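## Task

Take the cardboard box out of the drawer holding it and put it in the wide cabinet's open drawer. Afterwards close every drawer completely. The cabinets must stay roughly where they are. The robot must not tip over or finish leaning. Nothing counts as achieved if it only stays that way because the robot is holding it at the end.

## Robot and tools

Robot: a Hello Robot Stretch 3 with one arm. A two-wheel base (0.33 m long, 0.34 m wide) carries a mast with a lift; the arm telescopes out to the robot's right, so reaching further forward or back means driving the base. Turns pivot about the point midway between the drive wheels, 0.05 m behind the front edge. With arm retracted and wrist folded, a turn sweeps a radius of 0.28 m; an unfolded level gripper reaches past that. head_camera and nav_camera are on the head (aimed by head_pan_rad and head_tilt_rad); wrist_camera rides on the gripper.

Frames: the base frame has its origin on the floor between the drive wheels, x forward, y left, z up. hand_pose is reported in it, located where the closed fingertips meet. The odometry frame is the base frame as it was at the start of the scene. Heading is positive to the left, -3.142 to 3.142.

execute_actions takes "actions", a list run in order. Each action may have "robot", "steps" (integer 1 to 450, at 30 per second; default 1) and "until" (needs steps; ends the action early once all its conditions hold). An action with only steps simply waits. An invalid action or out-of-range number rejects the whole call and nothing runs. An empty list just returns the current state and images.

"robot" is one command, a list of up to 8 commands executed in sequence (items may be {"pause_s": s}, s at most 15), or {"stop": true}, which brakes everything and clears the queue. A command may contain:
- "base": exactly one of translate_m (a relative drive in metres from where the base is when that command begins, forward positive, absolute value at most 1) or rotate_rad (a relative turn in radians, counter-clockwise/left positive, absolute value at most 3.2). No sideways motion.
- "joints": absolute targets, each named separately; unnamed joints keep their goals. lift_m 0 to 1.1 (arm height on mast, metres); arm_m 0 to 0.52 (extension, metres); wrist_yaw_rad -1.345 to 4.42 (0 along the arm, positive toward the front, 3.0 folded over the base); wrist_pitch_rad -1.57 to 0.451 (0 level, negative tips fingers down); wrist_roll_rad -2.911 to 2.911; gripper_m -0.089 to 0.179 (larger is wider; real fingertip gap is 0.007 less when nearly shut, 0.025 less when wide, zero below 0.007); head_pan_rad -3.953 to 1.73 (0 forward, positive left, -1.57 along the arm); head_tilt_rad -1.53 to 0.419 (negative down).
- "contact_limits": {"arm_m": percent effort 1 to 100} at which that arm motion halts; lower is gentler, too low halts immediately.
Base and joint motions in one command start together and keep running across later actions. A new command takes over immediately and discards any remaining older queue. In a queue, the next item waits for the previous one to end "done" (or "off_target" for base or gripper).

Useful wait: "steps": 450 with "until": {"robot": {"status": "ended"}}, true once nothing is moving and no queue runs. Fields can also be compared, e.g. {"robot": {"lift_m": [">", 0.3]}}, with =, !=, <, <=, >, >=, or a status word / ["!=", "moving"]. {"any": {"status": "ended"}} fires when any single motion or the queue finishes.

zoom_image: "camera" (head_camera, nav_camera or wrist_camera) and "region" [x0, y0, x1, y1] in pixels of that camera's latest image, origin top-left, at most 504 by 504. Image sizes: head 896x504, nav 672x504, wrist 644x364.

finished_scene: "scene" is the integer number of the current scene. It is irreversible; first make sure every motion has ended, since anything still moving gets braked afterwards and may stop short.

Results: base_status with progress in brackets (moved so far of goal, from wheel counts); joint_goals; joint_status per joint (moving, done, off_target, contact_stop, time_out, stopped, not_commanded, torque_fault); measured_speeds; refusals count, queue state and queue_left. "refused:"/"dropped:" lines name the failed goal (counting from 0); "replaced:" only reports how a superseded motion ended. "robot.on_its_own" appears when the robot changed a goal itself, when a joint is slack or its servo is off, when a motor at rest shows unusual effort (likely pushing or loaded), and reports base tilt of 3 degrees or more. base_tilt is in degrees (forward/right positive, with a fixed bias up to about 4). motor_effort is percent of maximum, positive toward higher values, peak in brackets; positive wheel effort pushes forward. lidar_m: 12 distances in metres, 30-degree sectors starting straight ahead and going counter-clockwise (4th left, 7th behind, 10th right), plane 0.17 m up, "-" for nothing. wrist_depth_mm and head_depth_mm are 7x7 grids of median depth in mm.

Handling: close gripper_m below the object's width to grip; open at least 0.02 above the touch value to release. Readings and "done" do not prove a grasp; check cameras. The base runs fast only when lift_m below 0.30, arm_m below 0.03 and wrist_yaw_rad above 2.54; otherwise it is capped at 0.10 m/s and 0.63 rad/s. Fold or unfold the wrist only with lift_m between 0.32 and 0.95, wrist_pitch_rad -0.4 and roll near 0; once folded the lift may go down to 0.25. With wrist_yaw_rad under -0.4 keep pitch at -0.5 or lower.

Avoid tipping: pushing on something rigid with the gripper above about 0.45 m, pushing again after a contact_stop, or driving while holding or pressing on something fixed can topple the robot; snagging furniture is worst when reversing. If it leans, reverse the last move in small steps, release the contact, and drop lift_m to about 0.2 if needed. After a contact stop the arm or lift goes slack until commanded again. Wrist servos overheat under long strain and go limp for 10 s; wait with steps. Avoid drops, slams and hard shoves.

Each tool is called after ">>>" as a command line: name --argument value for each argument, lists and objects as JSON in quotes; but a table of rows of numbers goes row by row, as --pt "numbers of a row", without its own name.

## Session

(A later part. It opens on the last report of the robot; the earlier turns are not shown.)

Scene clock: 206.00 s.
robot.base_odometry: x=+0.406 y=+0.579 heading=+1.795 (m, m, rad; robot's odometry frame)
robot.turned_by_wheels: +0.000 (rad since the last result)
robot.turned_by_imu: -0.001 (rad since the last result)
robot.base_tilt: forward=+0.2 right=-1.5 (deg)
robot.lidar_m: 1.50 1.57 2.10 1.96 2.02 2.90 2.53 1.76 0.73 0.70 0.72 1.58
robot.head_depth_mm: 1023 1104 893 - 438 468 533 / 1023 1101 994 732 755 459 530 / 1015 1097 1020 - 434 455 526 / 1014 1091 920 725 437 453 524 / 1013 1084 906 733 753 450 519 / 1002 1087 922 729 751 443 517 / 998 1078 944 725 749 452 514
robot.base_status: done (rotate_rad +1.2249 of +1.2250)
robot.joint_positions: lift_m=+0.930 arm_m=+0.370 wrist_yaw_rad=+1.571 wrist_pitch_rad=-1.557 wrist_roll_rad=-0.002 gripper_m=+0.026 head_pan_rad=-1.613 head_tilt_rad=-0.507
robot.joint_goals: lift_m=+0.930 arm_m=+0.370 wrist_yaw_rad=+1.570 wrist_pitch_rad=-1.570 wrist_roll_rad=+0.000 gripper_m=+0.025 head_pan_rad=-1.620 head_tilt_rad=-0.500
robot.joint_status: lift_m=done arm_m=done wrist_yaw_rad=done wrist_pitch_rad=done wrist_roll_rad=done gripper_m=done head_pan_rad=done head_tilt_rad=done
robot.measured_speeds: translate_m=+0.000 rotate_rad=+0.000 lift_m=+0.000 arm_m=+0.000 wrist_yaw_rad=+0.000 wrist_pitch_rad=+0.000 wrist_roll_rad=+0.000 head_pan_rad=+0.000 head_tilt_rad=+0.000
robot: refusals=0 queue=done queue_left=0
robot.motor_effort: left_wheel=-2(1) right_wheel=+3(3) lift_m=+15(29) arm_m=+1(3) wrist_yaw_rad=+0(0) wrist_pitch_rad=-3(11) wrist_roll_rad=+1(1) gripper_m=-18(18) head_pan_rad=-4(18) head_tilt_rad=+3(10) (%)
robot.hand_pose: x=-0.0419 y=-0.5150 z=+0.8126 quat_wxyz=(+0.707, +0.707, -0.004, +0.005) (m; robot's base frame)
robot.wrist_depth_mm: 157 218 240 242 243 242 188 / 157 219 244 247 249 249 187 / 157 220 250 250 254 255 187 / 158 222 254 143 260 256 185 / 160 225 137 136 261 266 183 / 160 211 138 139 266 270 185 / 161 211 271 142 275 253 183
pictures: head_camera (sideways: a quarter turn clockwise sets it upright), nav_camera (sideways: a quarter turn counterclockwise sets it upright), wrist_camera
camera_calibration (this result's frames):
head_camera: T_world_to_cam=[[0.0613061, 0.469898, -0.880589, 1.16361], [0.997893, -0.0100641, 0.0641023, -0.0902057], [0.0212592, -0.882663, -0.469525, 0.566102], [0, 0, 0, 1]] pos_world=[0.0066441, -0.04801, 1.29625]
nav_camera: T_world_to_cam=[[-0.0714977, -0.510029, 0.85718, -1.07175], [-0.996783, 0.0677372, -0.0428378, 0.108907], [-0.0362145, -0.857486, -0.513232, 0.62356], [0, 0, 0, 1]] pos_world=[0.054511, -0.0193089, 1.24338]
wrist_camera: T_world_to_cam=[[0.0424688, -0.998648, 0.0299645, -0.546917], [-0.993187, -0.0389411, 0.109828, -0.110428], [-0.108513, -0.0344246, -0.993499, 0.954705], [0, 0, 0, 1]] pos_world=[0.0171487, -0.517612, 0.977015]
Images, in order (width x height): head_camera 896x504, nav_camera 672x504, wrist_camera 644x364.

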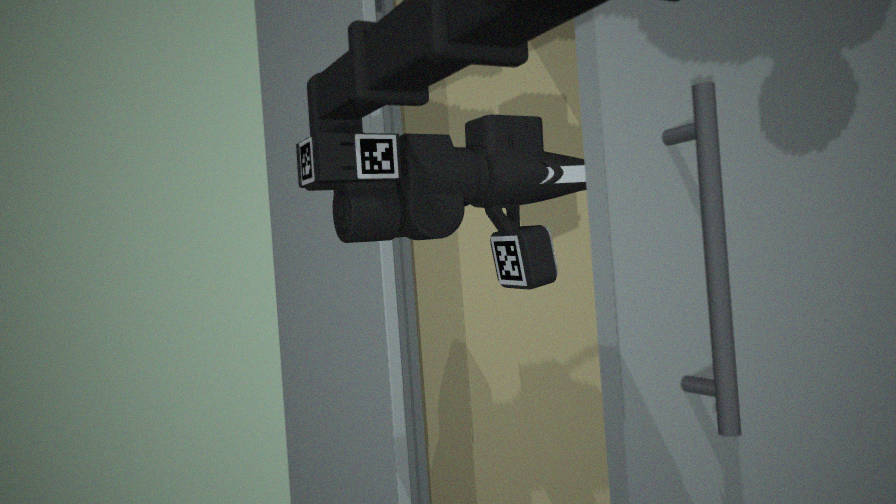

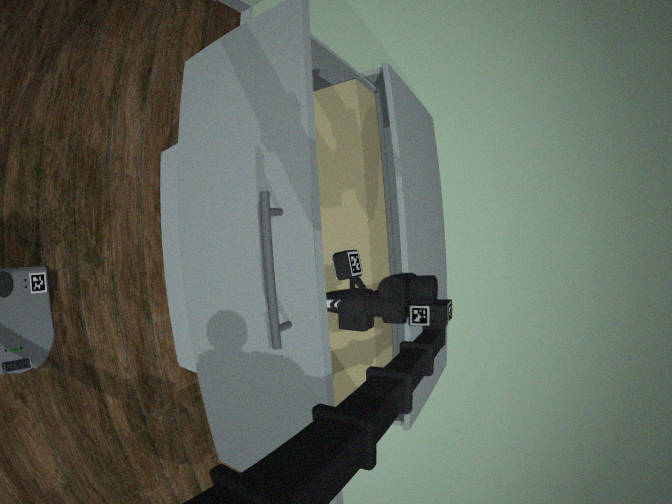

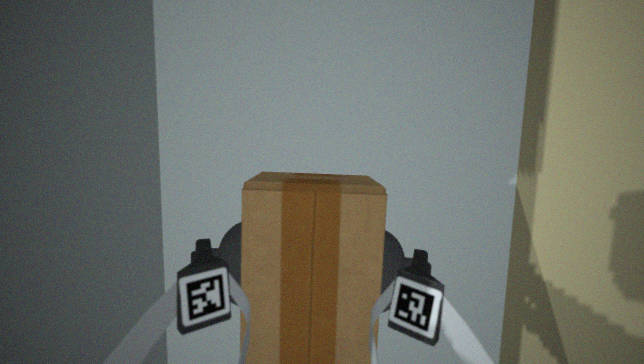

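>>> execute_actions --actions '[{"robot":{"joints":{"lift_m":0.872,"head_pan_rad":-1.85,"head_tilt_rad":-0.6}},"steps":250,"until":{"robot":{"status":"ended"}}}]'

Scene clock: 213.13 s.
robot.base_odometry: x=+0.406 y=+0.579 heading=+1.795 (m, m, rad; robot's odometry frame)
robot.turned_by_wheels: +0.000 (rad since the last result)
robot.turned_by_imu: -0.001 (rad since the last result)
robot.base_tilt: forward=+0.1 right=-1.5 (deg)
robot.lidar_m: 1.50 1.57 2.11 1.97 2.01 2.90 2.53 1.76 0.73 0.70 0.72 1.58
robot.head_depth_mm: 1142 1261 797 745 504 - - / 1115 1184 793 795 - - 1242 / 1080 1121 775 765 486 551 1228 / 1057 1106 779 763 450 524 1198 / 1031 1082 787 - 443 501 582 / 1001 1060 771 725 431 481 553 / 977 1041 767 705 430 462 530
robot.base_status: done (rotate_rad +1.2249 of +1.2250)
robot.joint_positions: lift_m=+0.872 arm_m=+0.370 wrist_yaw_rad=+1.571 wrist_pitch_rad=-1.557 wrist_roll_rad=-0.002 gripper_m=+0.026 head_pan_rad=-1.843 head_tilt_rad=-0.592
robot.joint_goals: lift_m=+0.872 arm_m=+0.370 wrist_yaw_rad=+1.570 wrist_pitch_rad=-1.570 wrist_roll_rad=+0.000 gripper_m=+0.025 head_pan_rad=-1.850 head_tilt_rad=-0.600
robot.joint_status: lift_m=done arm_m=done wrist_yaw_rad=done wrist_pitch_rad=done wrist_roll_rad=done gripper_m=done head_pan_rad=done head_tilt_rad=done
robot.measured_speeds: translate_m=+0.000 rotate_rad=+0.000 lift_m=+0.000 arm_m=+0.000 wrist_yaw_rad=+0.000 wrist_pitch_rad=+0.000 wrist_roll_rad=+0.000 head_pan_rad=+0.000 head_tilt_rad=+0.000
robot: refusals=0 queue=done queue_left=0
robot.motor_effort: left_wheel=-2(2) right_wheel=+3(3) lift_m=+14(15) arm_m=+2(2) wrist_yaw_rad=+0(1) wrist_pitch_rad=-3(3) wrist_roll_rad=+1(1) gripper_m=-18(19) head_pan_rad=-2(18) head_tilt_rad=-2(8) (%)
robot.hand_pose: x=-0.0420 y=-0.5150 z=+0.7546 quat_wxyz=(+0.707, +0.707, -0.004, +0.005) (m; robot's base frame)
robot.wrist_depth_mm: 156 184 187 186 187 188 188 / 157 188 190 191 191 192 187 / 157 191 193 195 195 196 187 / 158 195 196 144 201 201 184 / 158 201 137 136 203 204 185 / 160 203 138 139 205 209 184 / 160 206 209 143 214 213 185
pictures: head_camera (sideways: a quarter turn clockwise sets it upright), nav_camera (sideways: a quarter turn counterclockwise sets it upright), wrist_camera
camera_calibration (this result's frames):
head_camera: T_world_to_cam=[[0.186348, 0.513663, -0.837511, 1.10667], [0.967845, -0.242578, 0.06657, -0.0932278], [-0.168967, -0.822986, -0.54235, 0.662017], [0, 0, 0, 1]] pos_world=[-0.0041374, -0.0462407, 1.2921]
nav_camera: T_world_to_cam=[[-0.204848, -0.548368, 0.810759, -1.01041], [-0.954158, 0.296549, -0.0405045, 0.105605], [-0.218218, -0.78189, -0.583977, 0.716713], [0, 0, 0, 1]] pos_world=[0.0501829, -0.0250047, 1.24202]
wrist_camera: T_world_to_cam=[[0.0424743, -0.998648, 0.0299564, -0.545171], [-0.993166, -0.0389409, 0.110019, -0.104252], [-0.108704, -0.0344247, -0.993478, 0.897066], [0, 0, 0, 1]] pos_world=[0.017131, -0.517613, 0.919017]
Images, in order (width x height): head_camera 896x504, nav_camera 672x504, wrist_camera 644x364.

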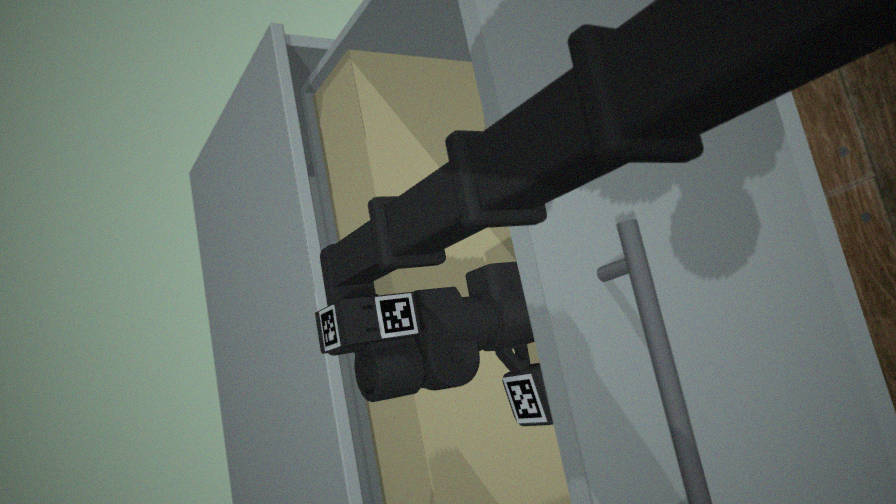

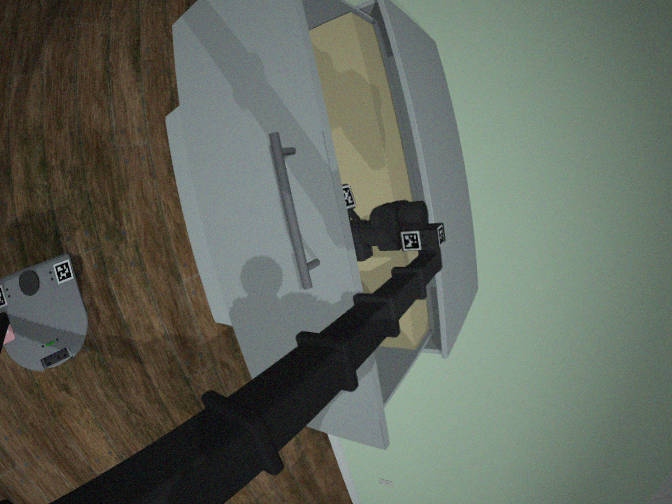

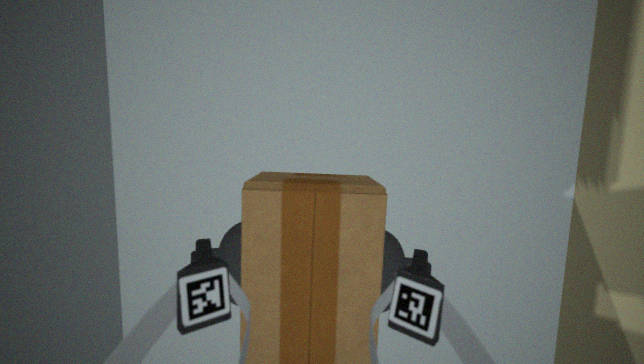

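>>> execute_actions --actions '[{"robot":{"joints":{"lift_m":0.859}},"steps":60,"until":{"robot":{"status":"ended"}}},{"robot":{"joints":{"gripper_m":0.10}},"steps":60,"until":{"robot":{"status":"ended"}}}]'

Scene clock: 218.33 s.
robot.base_odometry: x=+0.406 y=+0.579 heading=+1.795 (m, m, rad; robot's odometry frame)
robot.turned_by_wheels: +0.000 (rad since the last result)
robot.turned_by_imu: -0.001 (rad since the last result)
robot.base_tilt: forward=+0.2 right=-1.6 (deg)
robot.lidar_m: 1.50 1.57 2.10 1.97 2.02 2.90 2.53 1.75 0.73 0.70 0.72 1.58
robot.head_depth_mm: 1146 1256 794 743 509 - - / 1111 1183 794 800 - - 1241 / 1079 1129 773 772 - 549 1215 / 1055 1109 782 771 450 523 1200 / 1025 1080 785 - 444 501 583 / 1002 1055 773 729 434 481 554 / 976 1041 771 709 430 463 531
robot.base_status: done (rotate_rad +1.2249 of +1.2250)
robot.joint_positions: lift_m=+0.859 arm_m=+0.370 wrist_yaw_rad=+1.571 wrist_pitch_rad=-1.558 wrist_roll_rad=-0.002 gripper_m=+0.100 head_pan_rad=-1.843 head_tilt_rad=-0.592
robot.joint_goals: lift_m=+0.859 arm_m=+0.370 wrist_yaw_rad=+1.570 wrist_pitch_rad=-1.570 wrist_roll_rad=+0.000 gripper_m=+0.100 head_pan_rad=-1.850 head_tilt_rad=-0.600
robot.joint_status: lift_m=done arm_m=done wrist_yaw_rad=done wrist_pitch_rad=done wrist_roll_rad=done gripper_m=done head_pan_rad=done head_tilt_rad=done
robot.measured_speeds: translate_m=+0.000 rotate_rad=+0.000 lift_m=+0.000 arm_m=+0.000 wrist_yaw_rad=+0.000 wrist_pitch_rad=+0.000 wrist_roll_rad=+0.000 head_pan_rad=+0.000 head_tilt_rad=+0.000
robot: refusals=0 queue=done queue_left=0
robot.motor_effort: left_wheel=-1(2) right_wheel=+3(3) lift_m=+14(14) arm_m=+2(2) wrist_yaw_rad=-1(1) wrist_pitch_rad=-2(3) wrist_roll_rad=+1(1) gripper_m=+0(99) head_pan_rad=-3(2) head_tilt_rad=-1(2) (%)
robot.hand_pose: x=-0.0422 y=-0.5150 z=+0.7416 quat_wxyz=(+0.707, +0.707, -0.003, +0.005) (m; robot's base frame)
robot.wrist_depth_mm: 157 173 173 174 175 176 176 / 158 177 178 178 178 180 179 / 158 181 181 182 183 183 184 / 159 182 184 142 186 187 185 / 159 186 138 137 189 191 183 / 160 190 141 141 193 195 185 / 157 196 195 144 197 200 184
pictures: head_camera (sideways: a quarter turn clockwise sets it upright), nav_camera (sideways: a quarter turn counterclockwise sets it upright), wrist_camera
camera_calibration (this result's frames):
head_camera: T_world_to_cam=[[0.186365, 0.513697, -0.837486, 1.10664], [0.967841, -0.242594, 0.0665712, -0.0932294], [-0.168971, -0.82296, -0.542388, 0.662067], [0, 0, 0, 1]] pos_world=[-0.0041379, -0.0462402, 1.2921]
nav_camera: T_world_to_cam=[[-0.204865, -0.548401, 0.810732, -1.01038], [-0.954154, 0.296563, -0.0405031, 0.105603], [-0.218221, -0.781861, -0.584014, 0.716761], [0, 0, 0, 1]] pos_world=[0.0501833, -0.0250026, 1.24202]
wrist_camera: T_world_to_cam=[[0.0425044, -0.998648, 0.0299137, -0.544739], [-0.993054, -0.0389404, 0.111033, -0.103831], [-0.109718, -0.0344253, -0.993366, 0.884018], [0, 0, 0, 1]] pos_world=[0.0170369, -0.517613, 0.905978]
Images, in order (width x height): head_camera 896x504, nav_camera 672x504, wrist_camera 644x364.

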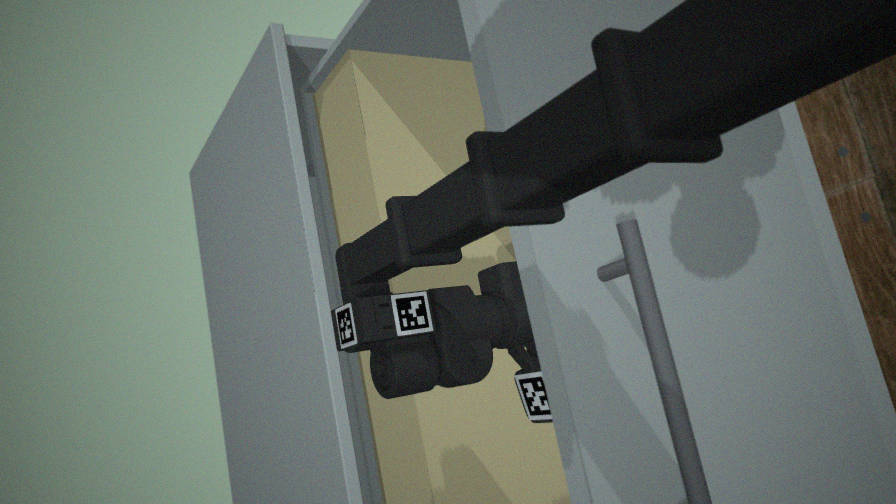

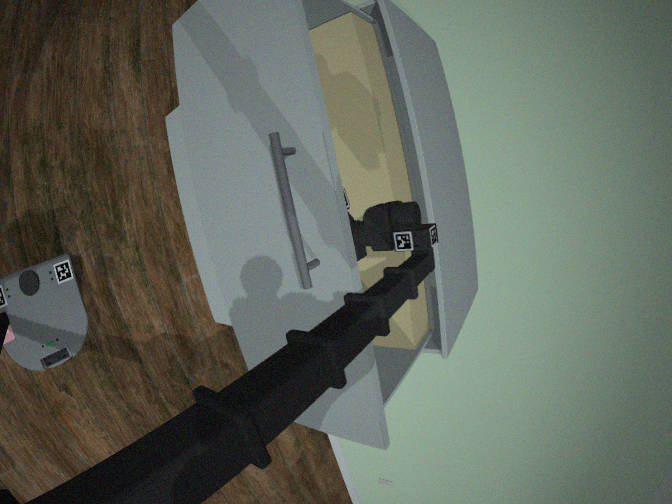

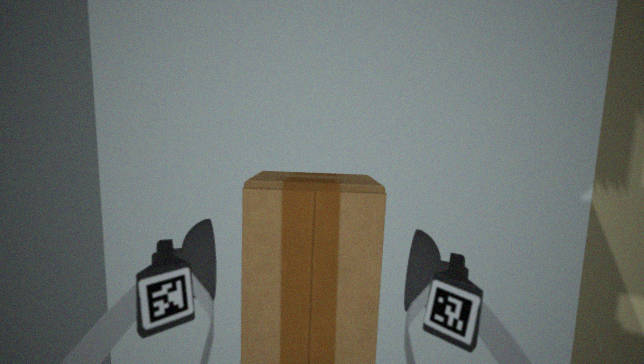

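>>> execute_actions --actions '[{"robot":{"joints":{"lift_m":1.0,"head_pan_rad":-1.57,"head_tilt_rad":-0.6}},"steps":100,"until":{"robot":{"lift_m":[">",0.92]}}},{"robot":{"joints":{"lift_m":1.0,"wrist_pitch_rad":0.0,"gripper_m":0.02}},"steps":100,"until":{"robot":{"status":"ended"}}},{"robot":{"joints":{"arm_m":0.06,"wrist_yaw_rad":1.9}},"steps":150,"until":{"robot":{"arm_m":["<",0.075]}}},{"robot":{"joints":{"lift_m":0.70,"arm_m":0.06,"wrist_yaw_rad":1.9}},"steps":150,"until":{"robot":{"status":"ended"}}},{"robot":{"joints":{"arm_m":0.135}},"steps":150,"until":{"robot":{"status":"ended"}}},{"robot":{"joints":{"arm_m":0.44},"contact_limits":{"arm_m":20}},"steps":200,"until":{"robot":{"status":"ended"}}}]'

Scene clock: 238.37 s.
robot.base_odometry: x=+0.406 y=+0.579 heading=+1.795 (m, m, rad; robot's odometry frame)
robot.turned_by_wheels: +0.000 (rad since the last result)
robot.turned_by_imu: -0.003 (rad since the last result)
robot.base_tilt: forward=+0.2 right=-1.6 (deg)
robot.lidar_m: 1.50 1.57 2.10 1.97 2.01 2.90 2.53 1.75 0.73 0.70 0.72 1.58
robot.head_depth_mm: 1017 1056 692 740 825 - 1201 / 1016 1070 697 729 903 1017 1189 / 1009 1064 696 726 901 1022 1199 / 1016 1067 723 740 934 1019 1201 / 1013 1073 740 739 821 1015 1207 / 1008 1072 714 734 822 1014 1200 / 1013 1074 721 736 836 1010 1221
robot.base_status: done (rotate_rad +1.2250 of +1.2250)
robot.joint_positions: lift_m=+0.700 arm_m=+0.440 wrist_yaw_rad=+1.897 wrist_pitch_rad=-0.024 wrist_roll_rad=-0.002 gripper_m=+0.020 head_pan_rad=-1.577 head_tilt_rad=-0.593
robot.joint_goals: lift_m=+0.700 arm_m=+0.440 wrist_yaw_rad=+1.900 wrist_pitch_rad=+0.000 wrist_roll_rad=+0.000 gripper_m=+0.020 head_pan_rad=-1.570 head_tilt_rad=-0.600
robot.joint_status: lift_m=done arm_m=done wrist_yaw_rad=done wrist_pitch_rad=done wrist_roll_rad=done gripper_m=done head_pan_rad=done head_tilt_rad=done
robot.measured_speeds: translate_m=+0.000 rotate_rad=+0.000 lift_m=+0.000 arm_m=+0.000 wrist_yaw_rad=+0.000 wrist_pitch_rad=+0.000 wrist_roll_rad=+0.000 head_pan_rad=+0.000 head_tilt_rad=+0.000
robot: refusals=0 queue=done queue_left=0
robot.motor_effort: left_wheel=+1(3) right_wheel=-1(3) lift_m=+16(30) arm_m=+4(15) wrist_yaw_rad=+3(7) wrist_pitch_rad=+7(9) wrist_roll_rad=+1(1) gripper_m=+0(98) head_pan_rad=+3(22) head_tilt_rad=-1(2) (%)
robot.contact_limits: arm_m 20 (drawing in: default 21, maximum 34; extending or still: default 28, maximum 46)
robot.hand_pose: x=+0.2207 y=-0.5026 z=+0.8089 quat_wxyz=(+0.420, +0.579, -0.405, +0.570) (m; robot's base frame)
robot.wrist_depth_mm: - - - - - - 241 / - - - - - - 237 / - - - - - - 230 / - - - - - - 222 / - - - - - - 215 / - - - - - - 213 / - - - - - - 208
pictures: head_camera (sideways: a quarter turn clockwise sets it upright), nav_camera (sideways: a quarter turn counterclockwise sets it upright), wrist_camera
camera_calibration (this result's frames):
head_camera: T_world_to_cam=[[0.0447884, 0.545462, -0.836938, 1.10679], [0.997574, 0.0202734, 0.0665976, -0.0934451], [0.053294, -0.83789, -0.543231, 0.661808], [0, 0, 0, 1]] pos_world=[0.0083767, -0.0472954, 1.29205]
nav_camera: T_world_to_cam=[[-0.0535152, -0.583782, 0.810145, -1.01054], [-0.998554, 0.03537, -0.0404736, 0.105836], [-0.00502704, -0.81114, -0.58483, 0.716522], [0, 0, 0, 1]] pos_world=[0.0552055, -0.0124756, 1.24201]
wrist_camera: T_world_to_cam=[[0.294285, -0.954722, 0.0436143, -0.590103], [-0.126723, -0.0842119, -0.988357, 0.825635], [0.947279, 0.285332, -0.145767, 0.221902], [0, 0, 0, 1]] pos_world=[0.068082, -0.557172, 0.874105]
Images, in order (width x height): head_camera 896x504, nav_camera 672x504, wrist_camera 644x364.

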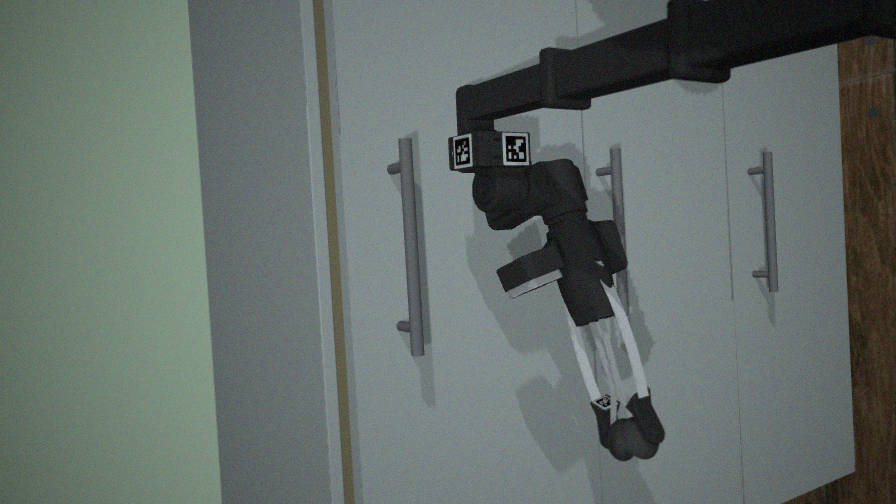

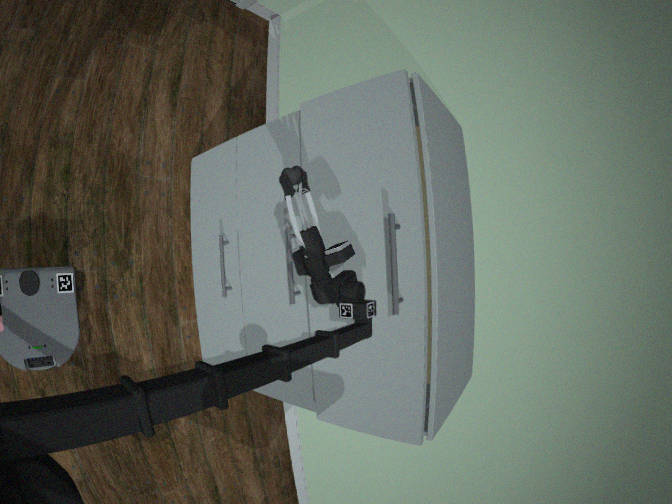

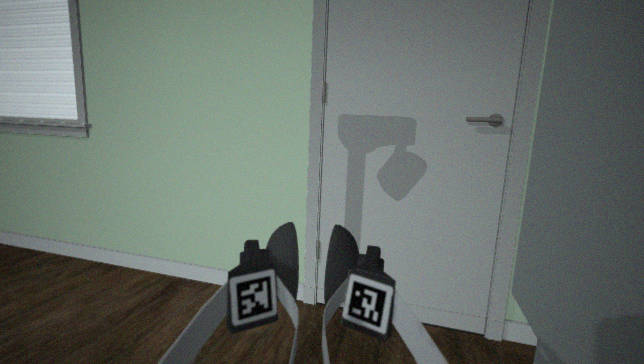

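>>> execute_actions --actions '[{"robot":{"joints":{"arm_m":0.482},"contact_limits":{"arm_m":16}},"steps":150,"until":{"robot":{"status":"ended"}}}]'

Scene clock: 242.03 s.
robot.base_odometry: x=+0.406 y=+0.579 heading=+1.795 (m, m, rad; robot's odometry frame)
robot.turned_by_wheels: +0.000 (rad since the last result)
robot.turned_by_imu: -0.001 (rad since the last result)
robot.base_tilt: forward=+0.2 right=-1.6 (deg)
robot.lidar_m: 1.50 1.57 2.10 1.97 2.01 2.90 2.53 1.75 0.73 0.70 0.72 1.58
robot.head_depth_mm: 1018 1059 722 780 874 - 1196 / 1015 1068 720 763 899 1021 1186 / 1016 1067 722 753 881 1020 1197 / 1014 1067 728 766 921 1018 1202 / 1012 1085 727 778 893 1019 1202 / 1011 1081 728 779 864 1016 1198 / 1010 1075 730 777 878 1014 1221
robot.base_status: done (rotate_rad +1.2250 of +1.2250)
robot.joint_positions: lift_m=+0.700 arm_m=+0.474 wrist_yaw_rad=+1.888 wrist_pitch_rad=-0.023 wrist_roll_rad=-0.002 gripper_m=+0.020 head_pan_rad=-1.577 head_tilt_rad=-0.594
robot.joint_goals: lift_m=+0.700 arm_m=+0.475 wrist_yaw_rad=+1.900 wrist_pitch_rad=+0.000 wrist_roll_rad=+0.000 gripper_m=+0.020 head_pan_rad=-1.570 head_tilt_rad=-0.600
robot.joint_status: lift_m=done arm_m=contact_stop wrist_yaw_rad=done wrist_pitch_rad=done wrist_roll_rad=done gripper_m=done head_pan_rad=done head_tilt_rad=done
robot.measured_speeds: translate_m=+0.000 rotate_rad=+0.001 lift_m=+0.000 arm_m=-0.019 wrist_yaw_rad=+0.010 wrist_pitch_rad=+0.000 wrist_roll_rad=+0.000 head_pan_rad=+0.000 head_tilt_rad=+0.000
robot: refusals=0 queue=dropped queue_left=0
robot.on_its_own: arm_m is slack since a contact_stop, until your next command for it (your +0.482 is given up)
robot.motor_effort: left_wheel=-1(2) right_wheel=+0(4) lift_m=+17(17) arm_m=+9(16) wrist_yaw_rad=+11(12) wrist_pitch_rad=+7(7) wrist_roll_rad=+1(1) gripper_m=+0(1) head_pan_rad=+4(4) head_tilt_rad=-1(1) (%)
robot.contact_limits: arm_m 16 (drawing in: default 21, maximum 34; extending or still: default 28, maximum 46)
robot.hand_pose: x=+0.2215 y=-0.5395 z=+0.8089 quat_wxyz=(+0.422, +0.577, -0.407, +0.568) (m; robot's base frame)
robot.wrist_depth_mm: - - - - - - 235 / - - - - - - 229 / - - - - - - 221 / - - - - - - 217 / - - - - - - 212 / - - - - - - 206 / - - - - - 381 202
pictures: head_camera (sideways: a quarter turn clockwise sets it upright), nav_camera (sideways: a quarter turn counterclockwise sets it upright), wrist_camera
camera_calibration (this result's frames):
head_camera: T_world_to_cam=[[0.044779, 0.545936, -0.836629, 1.10639], [0.997573, 0.0202581, 0.0666125, -0.0934644], [0.0533147, -0.837582, -0.543704, 0.662423], [0, 0, 0, 1]] pos_world=[0.00837779, -0.0472898, 1.29202]
nav_camera: T_world_to_cam=[[-0.0535049, -0.58424, 0.809815, -1.01011], [-0.998555, 0.0353704, -0.0404571, 0.105814], [-0.00500688, -0.81081, -0.585288, 0.717118], [0, 0, 0, 1]] pos_world=[0.055206, -0.0124407, 1.242]
wrist_camera: T_world_to_cam=[[0.285469, -0.957399, 0.0435385, -0.62501], [-0.127338, -0.0829163, -0.988388, 0.823466], [0.949891, 0.27661, -0.145583, 0.226294], [0, 0, 0, 1]] pos_world=[0.0683251, -0.5927, 0.87406]
Images, in order (width x height): head_camera 896x504, nav_camera 672x504, wrist_camera 644x364.

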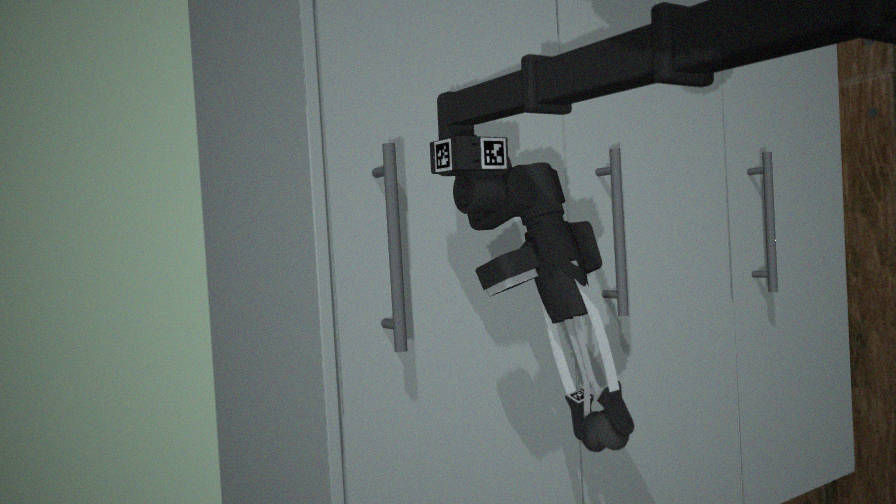

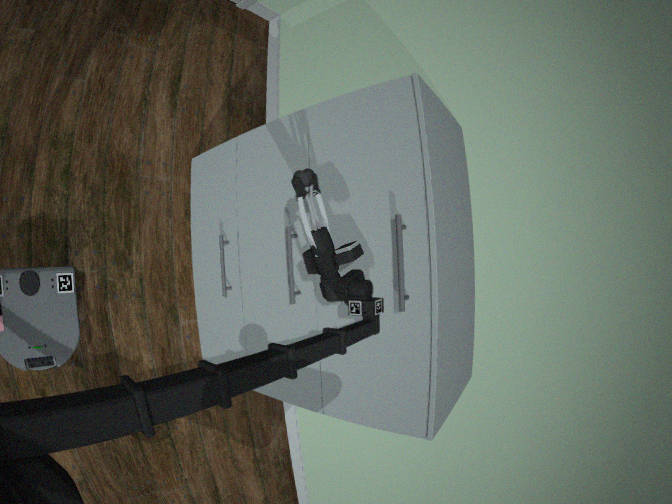

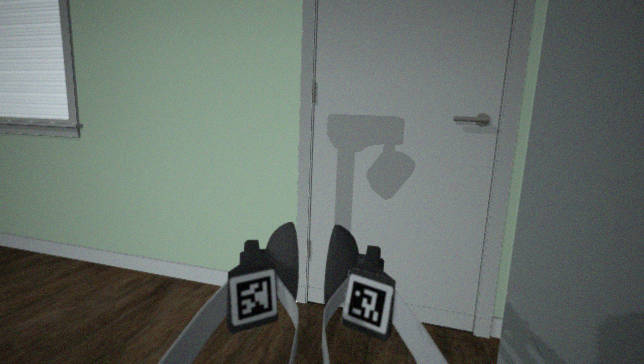

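>>> execute_actions --actions '[{"robot":{"joints":{"arm_m":0.42,"head_pan_rad":-2.0}},"steps":150,"until":{"robot":{"status":"ended"}}}]'

>>> zoom_image --camera "head_camera" --region '[200, 0, 650, 400]'

Scene clock: 247.97 s.
robot.base_odometry: x=+0.406 y=+0.579 heading=+1.795 (m, m, rad; robot's odometry frame)
robot.turned_by_wheels: +0.000 (rad since the last result)
robot.turned_by_imu: -0.001 (rad since the last result)
robot.base_tilt: forward=+0.2 right=-1.5 (deg)
robot.lidar_m: 1.50 1.57 2.11 1.97 2.01 2.90 2.53 1.75 0.73 0.70 0.72 1.58
robot.head_depth_mm: 1274 1406 1577 1774 1789 1489 1258 / 1220 1329 1491 1669 1798 1492 1297 / 1167 1268 807 896 1019 1158 - / 1117 1187 775 846 940 - 1223 / 1071 1123 744 797 884 1019 1172 / 1029 1086 724 756 875 952 1086 / 993 1056 720 726 775 915 1013
robot.base_status: done (rotate_rad +1.2250 of +1.2250)
robot.joint_positions: lift_m=+0.700 arm_m=+0.420 wrist_yaw_rad=+1.897 wrist_pitch_rad=-0.023 wrist_roll_rad=-0.002 gripper_m=+0.020 head_pan_rad=-1.993 head_tilt_rad=-0.594
robot.joint_goals: lift_m=+0.700 arm_m=+0.420 wrist_yaw_rad=+1.900 wrist_pitch_rad=+0.000 wrist_roll_rad=+0.000 gripper_m=+0.020 head_pan_rad=-2.000 head_tilt_rad=-0.600
robot.joint_status: lift_m=done arm_m=done wrist_yaw_rad=done wrist_pitch_rad=done wrist_roll_rad=done gripper_m=done head_pan_rad=done head_tilt_rad=done
robot.measured_speeds: translate_m=+0.000 rotate_rad=+0.000 lift_m=+0.000 arm_m=+0.000 wrist_yaw_rad=+0.000 wrist_pitch_rad=+0.000 wrist_roll_rad=+0.000 head_pan_rad=+0.000 head_tilt_rad=+0.000
robot: refusals=0 queue=done queue_left=0
robot.motor_effort: left_wheel=+0(1) right_wheel=+1(2) lift_m=+17(17) arm_m=-2(8) wrist_yaw_rad=+4(10) wrist_pitch_rad=+7(7) wrist_roll_rad=+1(1) gripper_m=+0(0) head_pan_rad=-2(27) head_tilt_rad=-1(1) (%)
robot.hand_pose: x=+0.2208 y=-0.4833 z=+0.8089 quat_wxyz=(+0.420, +0.579, -0.405, +0.570) (m; robot's base frame)
robot.wrist_depth_mm: - - - - - - - / - - - - - - - / - - - - - - 335 / - - - - - - 320 / - - - - - - 317 / - - - - - - 309 / - - - - - - 301
pictures: head_camera (sideways: a quarter turn clockwise sets it upright), nav_camera (sideways: a quarter turn counterclockwise sets it upright), wrist_camera
camera_calibration (this result's frames):
head_camera: T_world_to_cam=[[0.261579, 0.481277, -0.836629, 1.10506], [0.920676, -0.384602, 0.0666125, -0.0929953], [-0.28971, -0.787689, -0.543704, 0.664516], [0, 0, 0, 1]] pos_world=[-0.0109269, -0.0441768, 1.29202]
nav_camera: T_world_to_cam=[[-0.28504, -0.512788, 0.809815, -1.00869], [-0.899094, 0.435882, -0.040457, 0.105207], [-0.332238, -0.739632, -0.585289, 0.719114], [0, 0, 0, 1]] pos_world=[0.0459903, -0.0312239, 1.242]
wrist_camera: T_world_to_cam=[[0.294046, -0.954799, 0.0435385, -0.571632], [-0.126589, -0.0840553, -0.988388, 0.827318], [0.947371, 0.28512, -0.145583, 0.216105], [0, 0, 0, 1]] pos_world=[0.0680837, -0.537869, 0.87406]
Images, in order (width x height): head_camera 896x504, nav_camera 672x504, wrist_camera 644x364.

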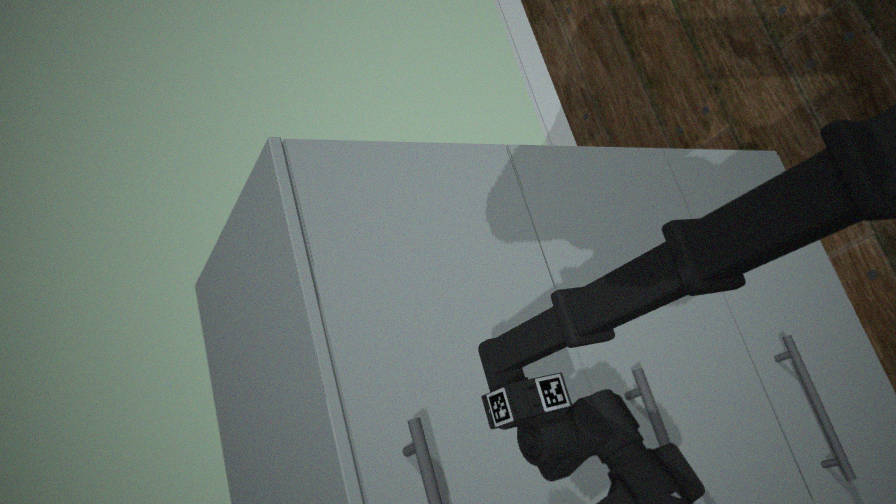

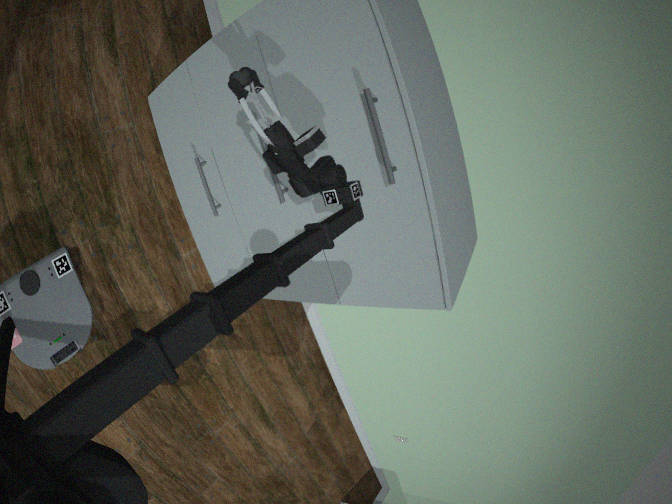

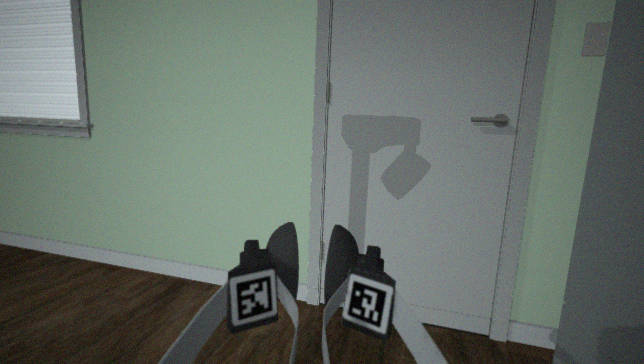

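Region (200, 0, 650, 400) of head_camera's 896x504 image, scaled by 1.120, with more detail than that image has.

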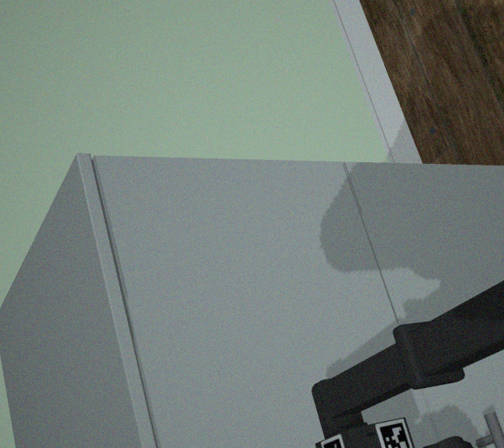

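>>> execute_actions --actions '[{"robot":{"joints":{"head_pan_rad":1.7,"head_tilt_rad":-0.4}},"steps":150,"until":{"robot":{"status":"ended"}}}]'

Scene clock: 253.40 s.
robot.base_odometry: x=+0.406 y=+0.579 heading=+1.795 (m, m, rad; robot's odometry frame)
robot.turned_by_wheels: +0.000 (rad since the last result)
robot.turned_by_imu: -0.001 (rad since the last result)
robot.base_tilt: forward=+0.1 right=-1.5 (deg)
robot.lidar_m: 1.50 1.57 2.10 1.97 2.01 2.91 2.53 1.75 0.73 0.70 0.72 1.58
robot.head_depth_mm: 2140 2284 2452 2629 2285 1758 1434 / 2151 2308 2484 2656 2339 1776 1436 / 2191 2325 2517 2669 2247 1795 1438 / 2237 2370 2515 2113 2195 1801 1461 / 2241 2400 2558 2136 2242 1824 1475 / 2249 2427 2617 2790 2438 1858 - / 2297 2478 2563 - - - -
robot.base_status: done (rotate_rad +1.2250 of +1.2250)
robot.joint_positions: lift_m=+0.700 arm_m=+0.420 wrist_yaw_rad=+1.897 wrist_pitch_rad=-0.023 wrist_roll_rad=-0.002 gripper_m=+0.020 head_pan_rad=+1.693 head_tilt_rad=-0.409
robot.joint_goals: lift_m=+0.700 arm_m=+0.420 wrist_yaw_rad=+1.900 wrist_pitch_rad=+0.000 wrist_roll_rad=+0.000 gripper_m=+0.020 head_pan_rad=+1.700 head_tilt_rad=-0.400
robot.joint_status: lift_m=done arm_m=done wrist_yaw_rad=done wrist_pitch_rad=done wrist_roll_rad=done gripper_m=done head_pan_rad=done head_tilt_rad=done
robot.measured_speeds: translate_m=+0.000 rotate_rad=+0.000 lift_m=+0.000 arm_m=+0.000 wrist_yaw_rad=+0.000 wrist_pitch_rad=+0.000 wrist_roll_rad=+0.000 head_pan_rad=+0.000 head_tilt_rad=+0.000
robot: refusals=0 queue=done queue_left=0
robot.motor_effort: left_wheel=+0(0) right_wheel=+1(1) lift_m=+17(17) arm_m=-2(2) wrist_yaw_rad=+3(3) wrist_pitch_rad=+7(7) wrist_roll_rad=+1(1) gripper_m=+0(0) head_pan_rad=+4(36) head_tilt_rad=+4(16) (%)
robot.hand_pose: x=+0.2208 y=-0.4833 z=+0.8089 quat_wxyz=(+0.420, +0.579, -0.405, +0.570) (m; robot's base frame)
robot.wrist_depth_mm: - - - - - - - / - - - - - - - / - - - - - - 329 / - - - - - - 323 / - - - - - - 312 / - - - - - - 309 / - - - - - - 301
pictures: head_camera (sideways: a quarter turn clockwise sets it upright), nav_camera (sideways: a quarter turn counterclockwise sets it upright), wrist_camera
camera_calibration (this result's frames):
head_camera: T_world_to_cam=[[0.00538425, -0.385018, -0.922893, 1.21915], [-0.985393, -0.159135, 0.0606403, -0.0736085], [-0.170213, 0.909086, -0.380251, 0.4511], [0, 0, 0, 1]] pos_world=[-0.0023144, 0.047591, 1.30114]
nav_camera: T_world_to_cam=[[-0.00213916, 0.428373, 0.9036, -1.13272], [0.993936, 0.100251, -0.0451733, 0.0998101], [-0.109938, 0.898024, -0.425989, 0.510491], [0, 0, 0, 1]] pos_world=[-0.0455058, 0.0167887, 1.2455]
wrist_camera: T_world_to_cam=[[0.294046, -0.954799, 0.0435386, -0.571632], [-0.126589, -0.0840554, -0.988388, 0.827318], [0.947371, 0.28512, -0.145583, 0.216105], [0, 0, 0, 1]] pos_world=[0.0680837, -0.537869, 0.87406]
Images, in order (width x height): head_camera 896x504, nav_camera 672x504, wrist_camera 644x364.

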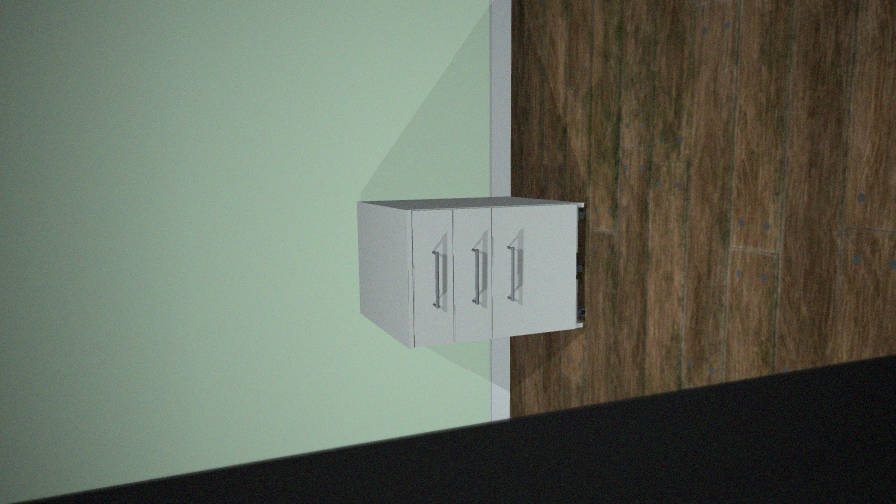

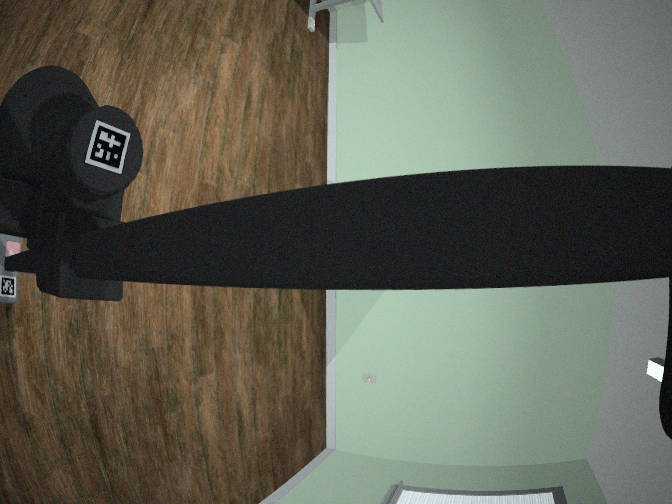

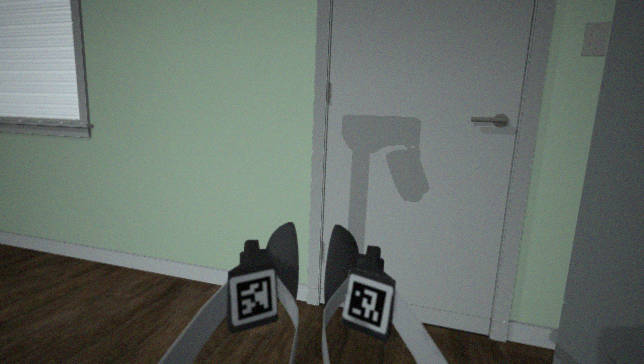

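All shut.

>>> finished_scene --scene 1

The scene is finished: the task was done.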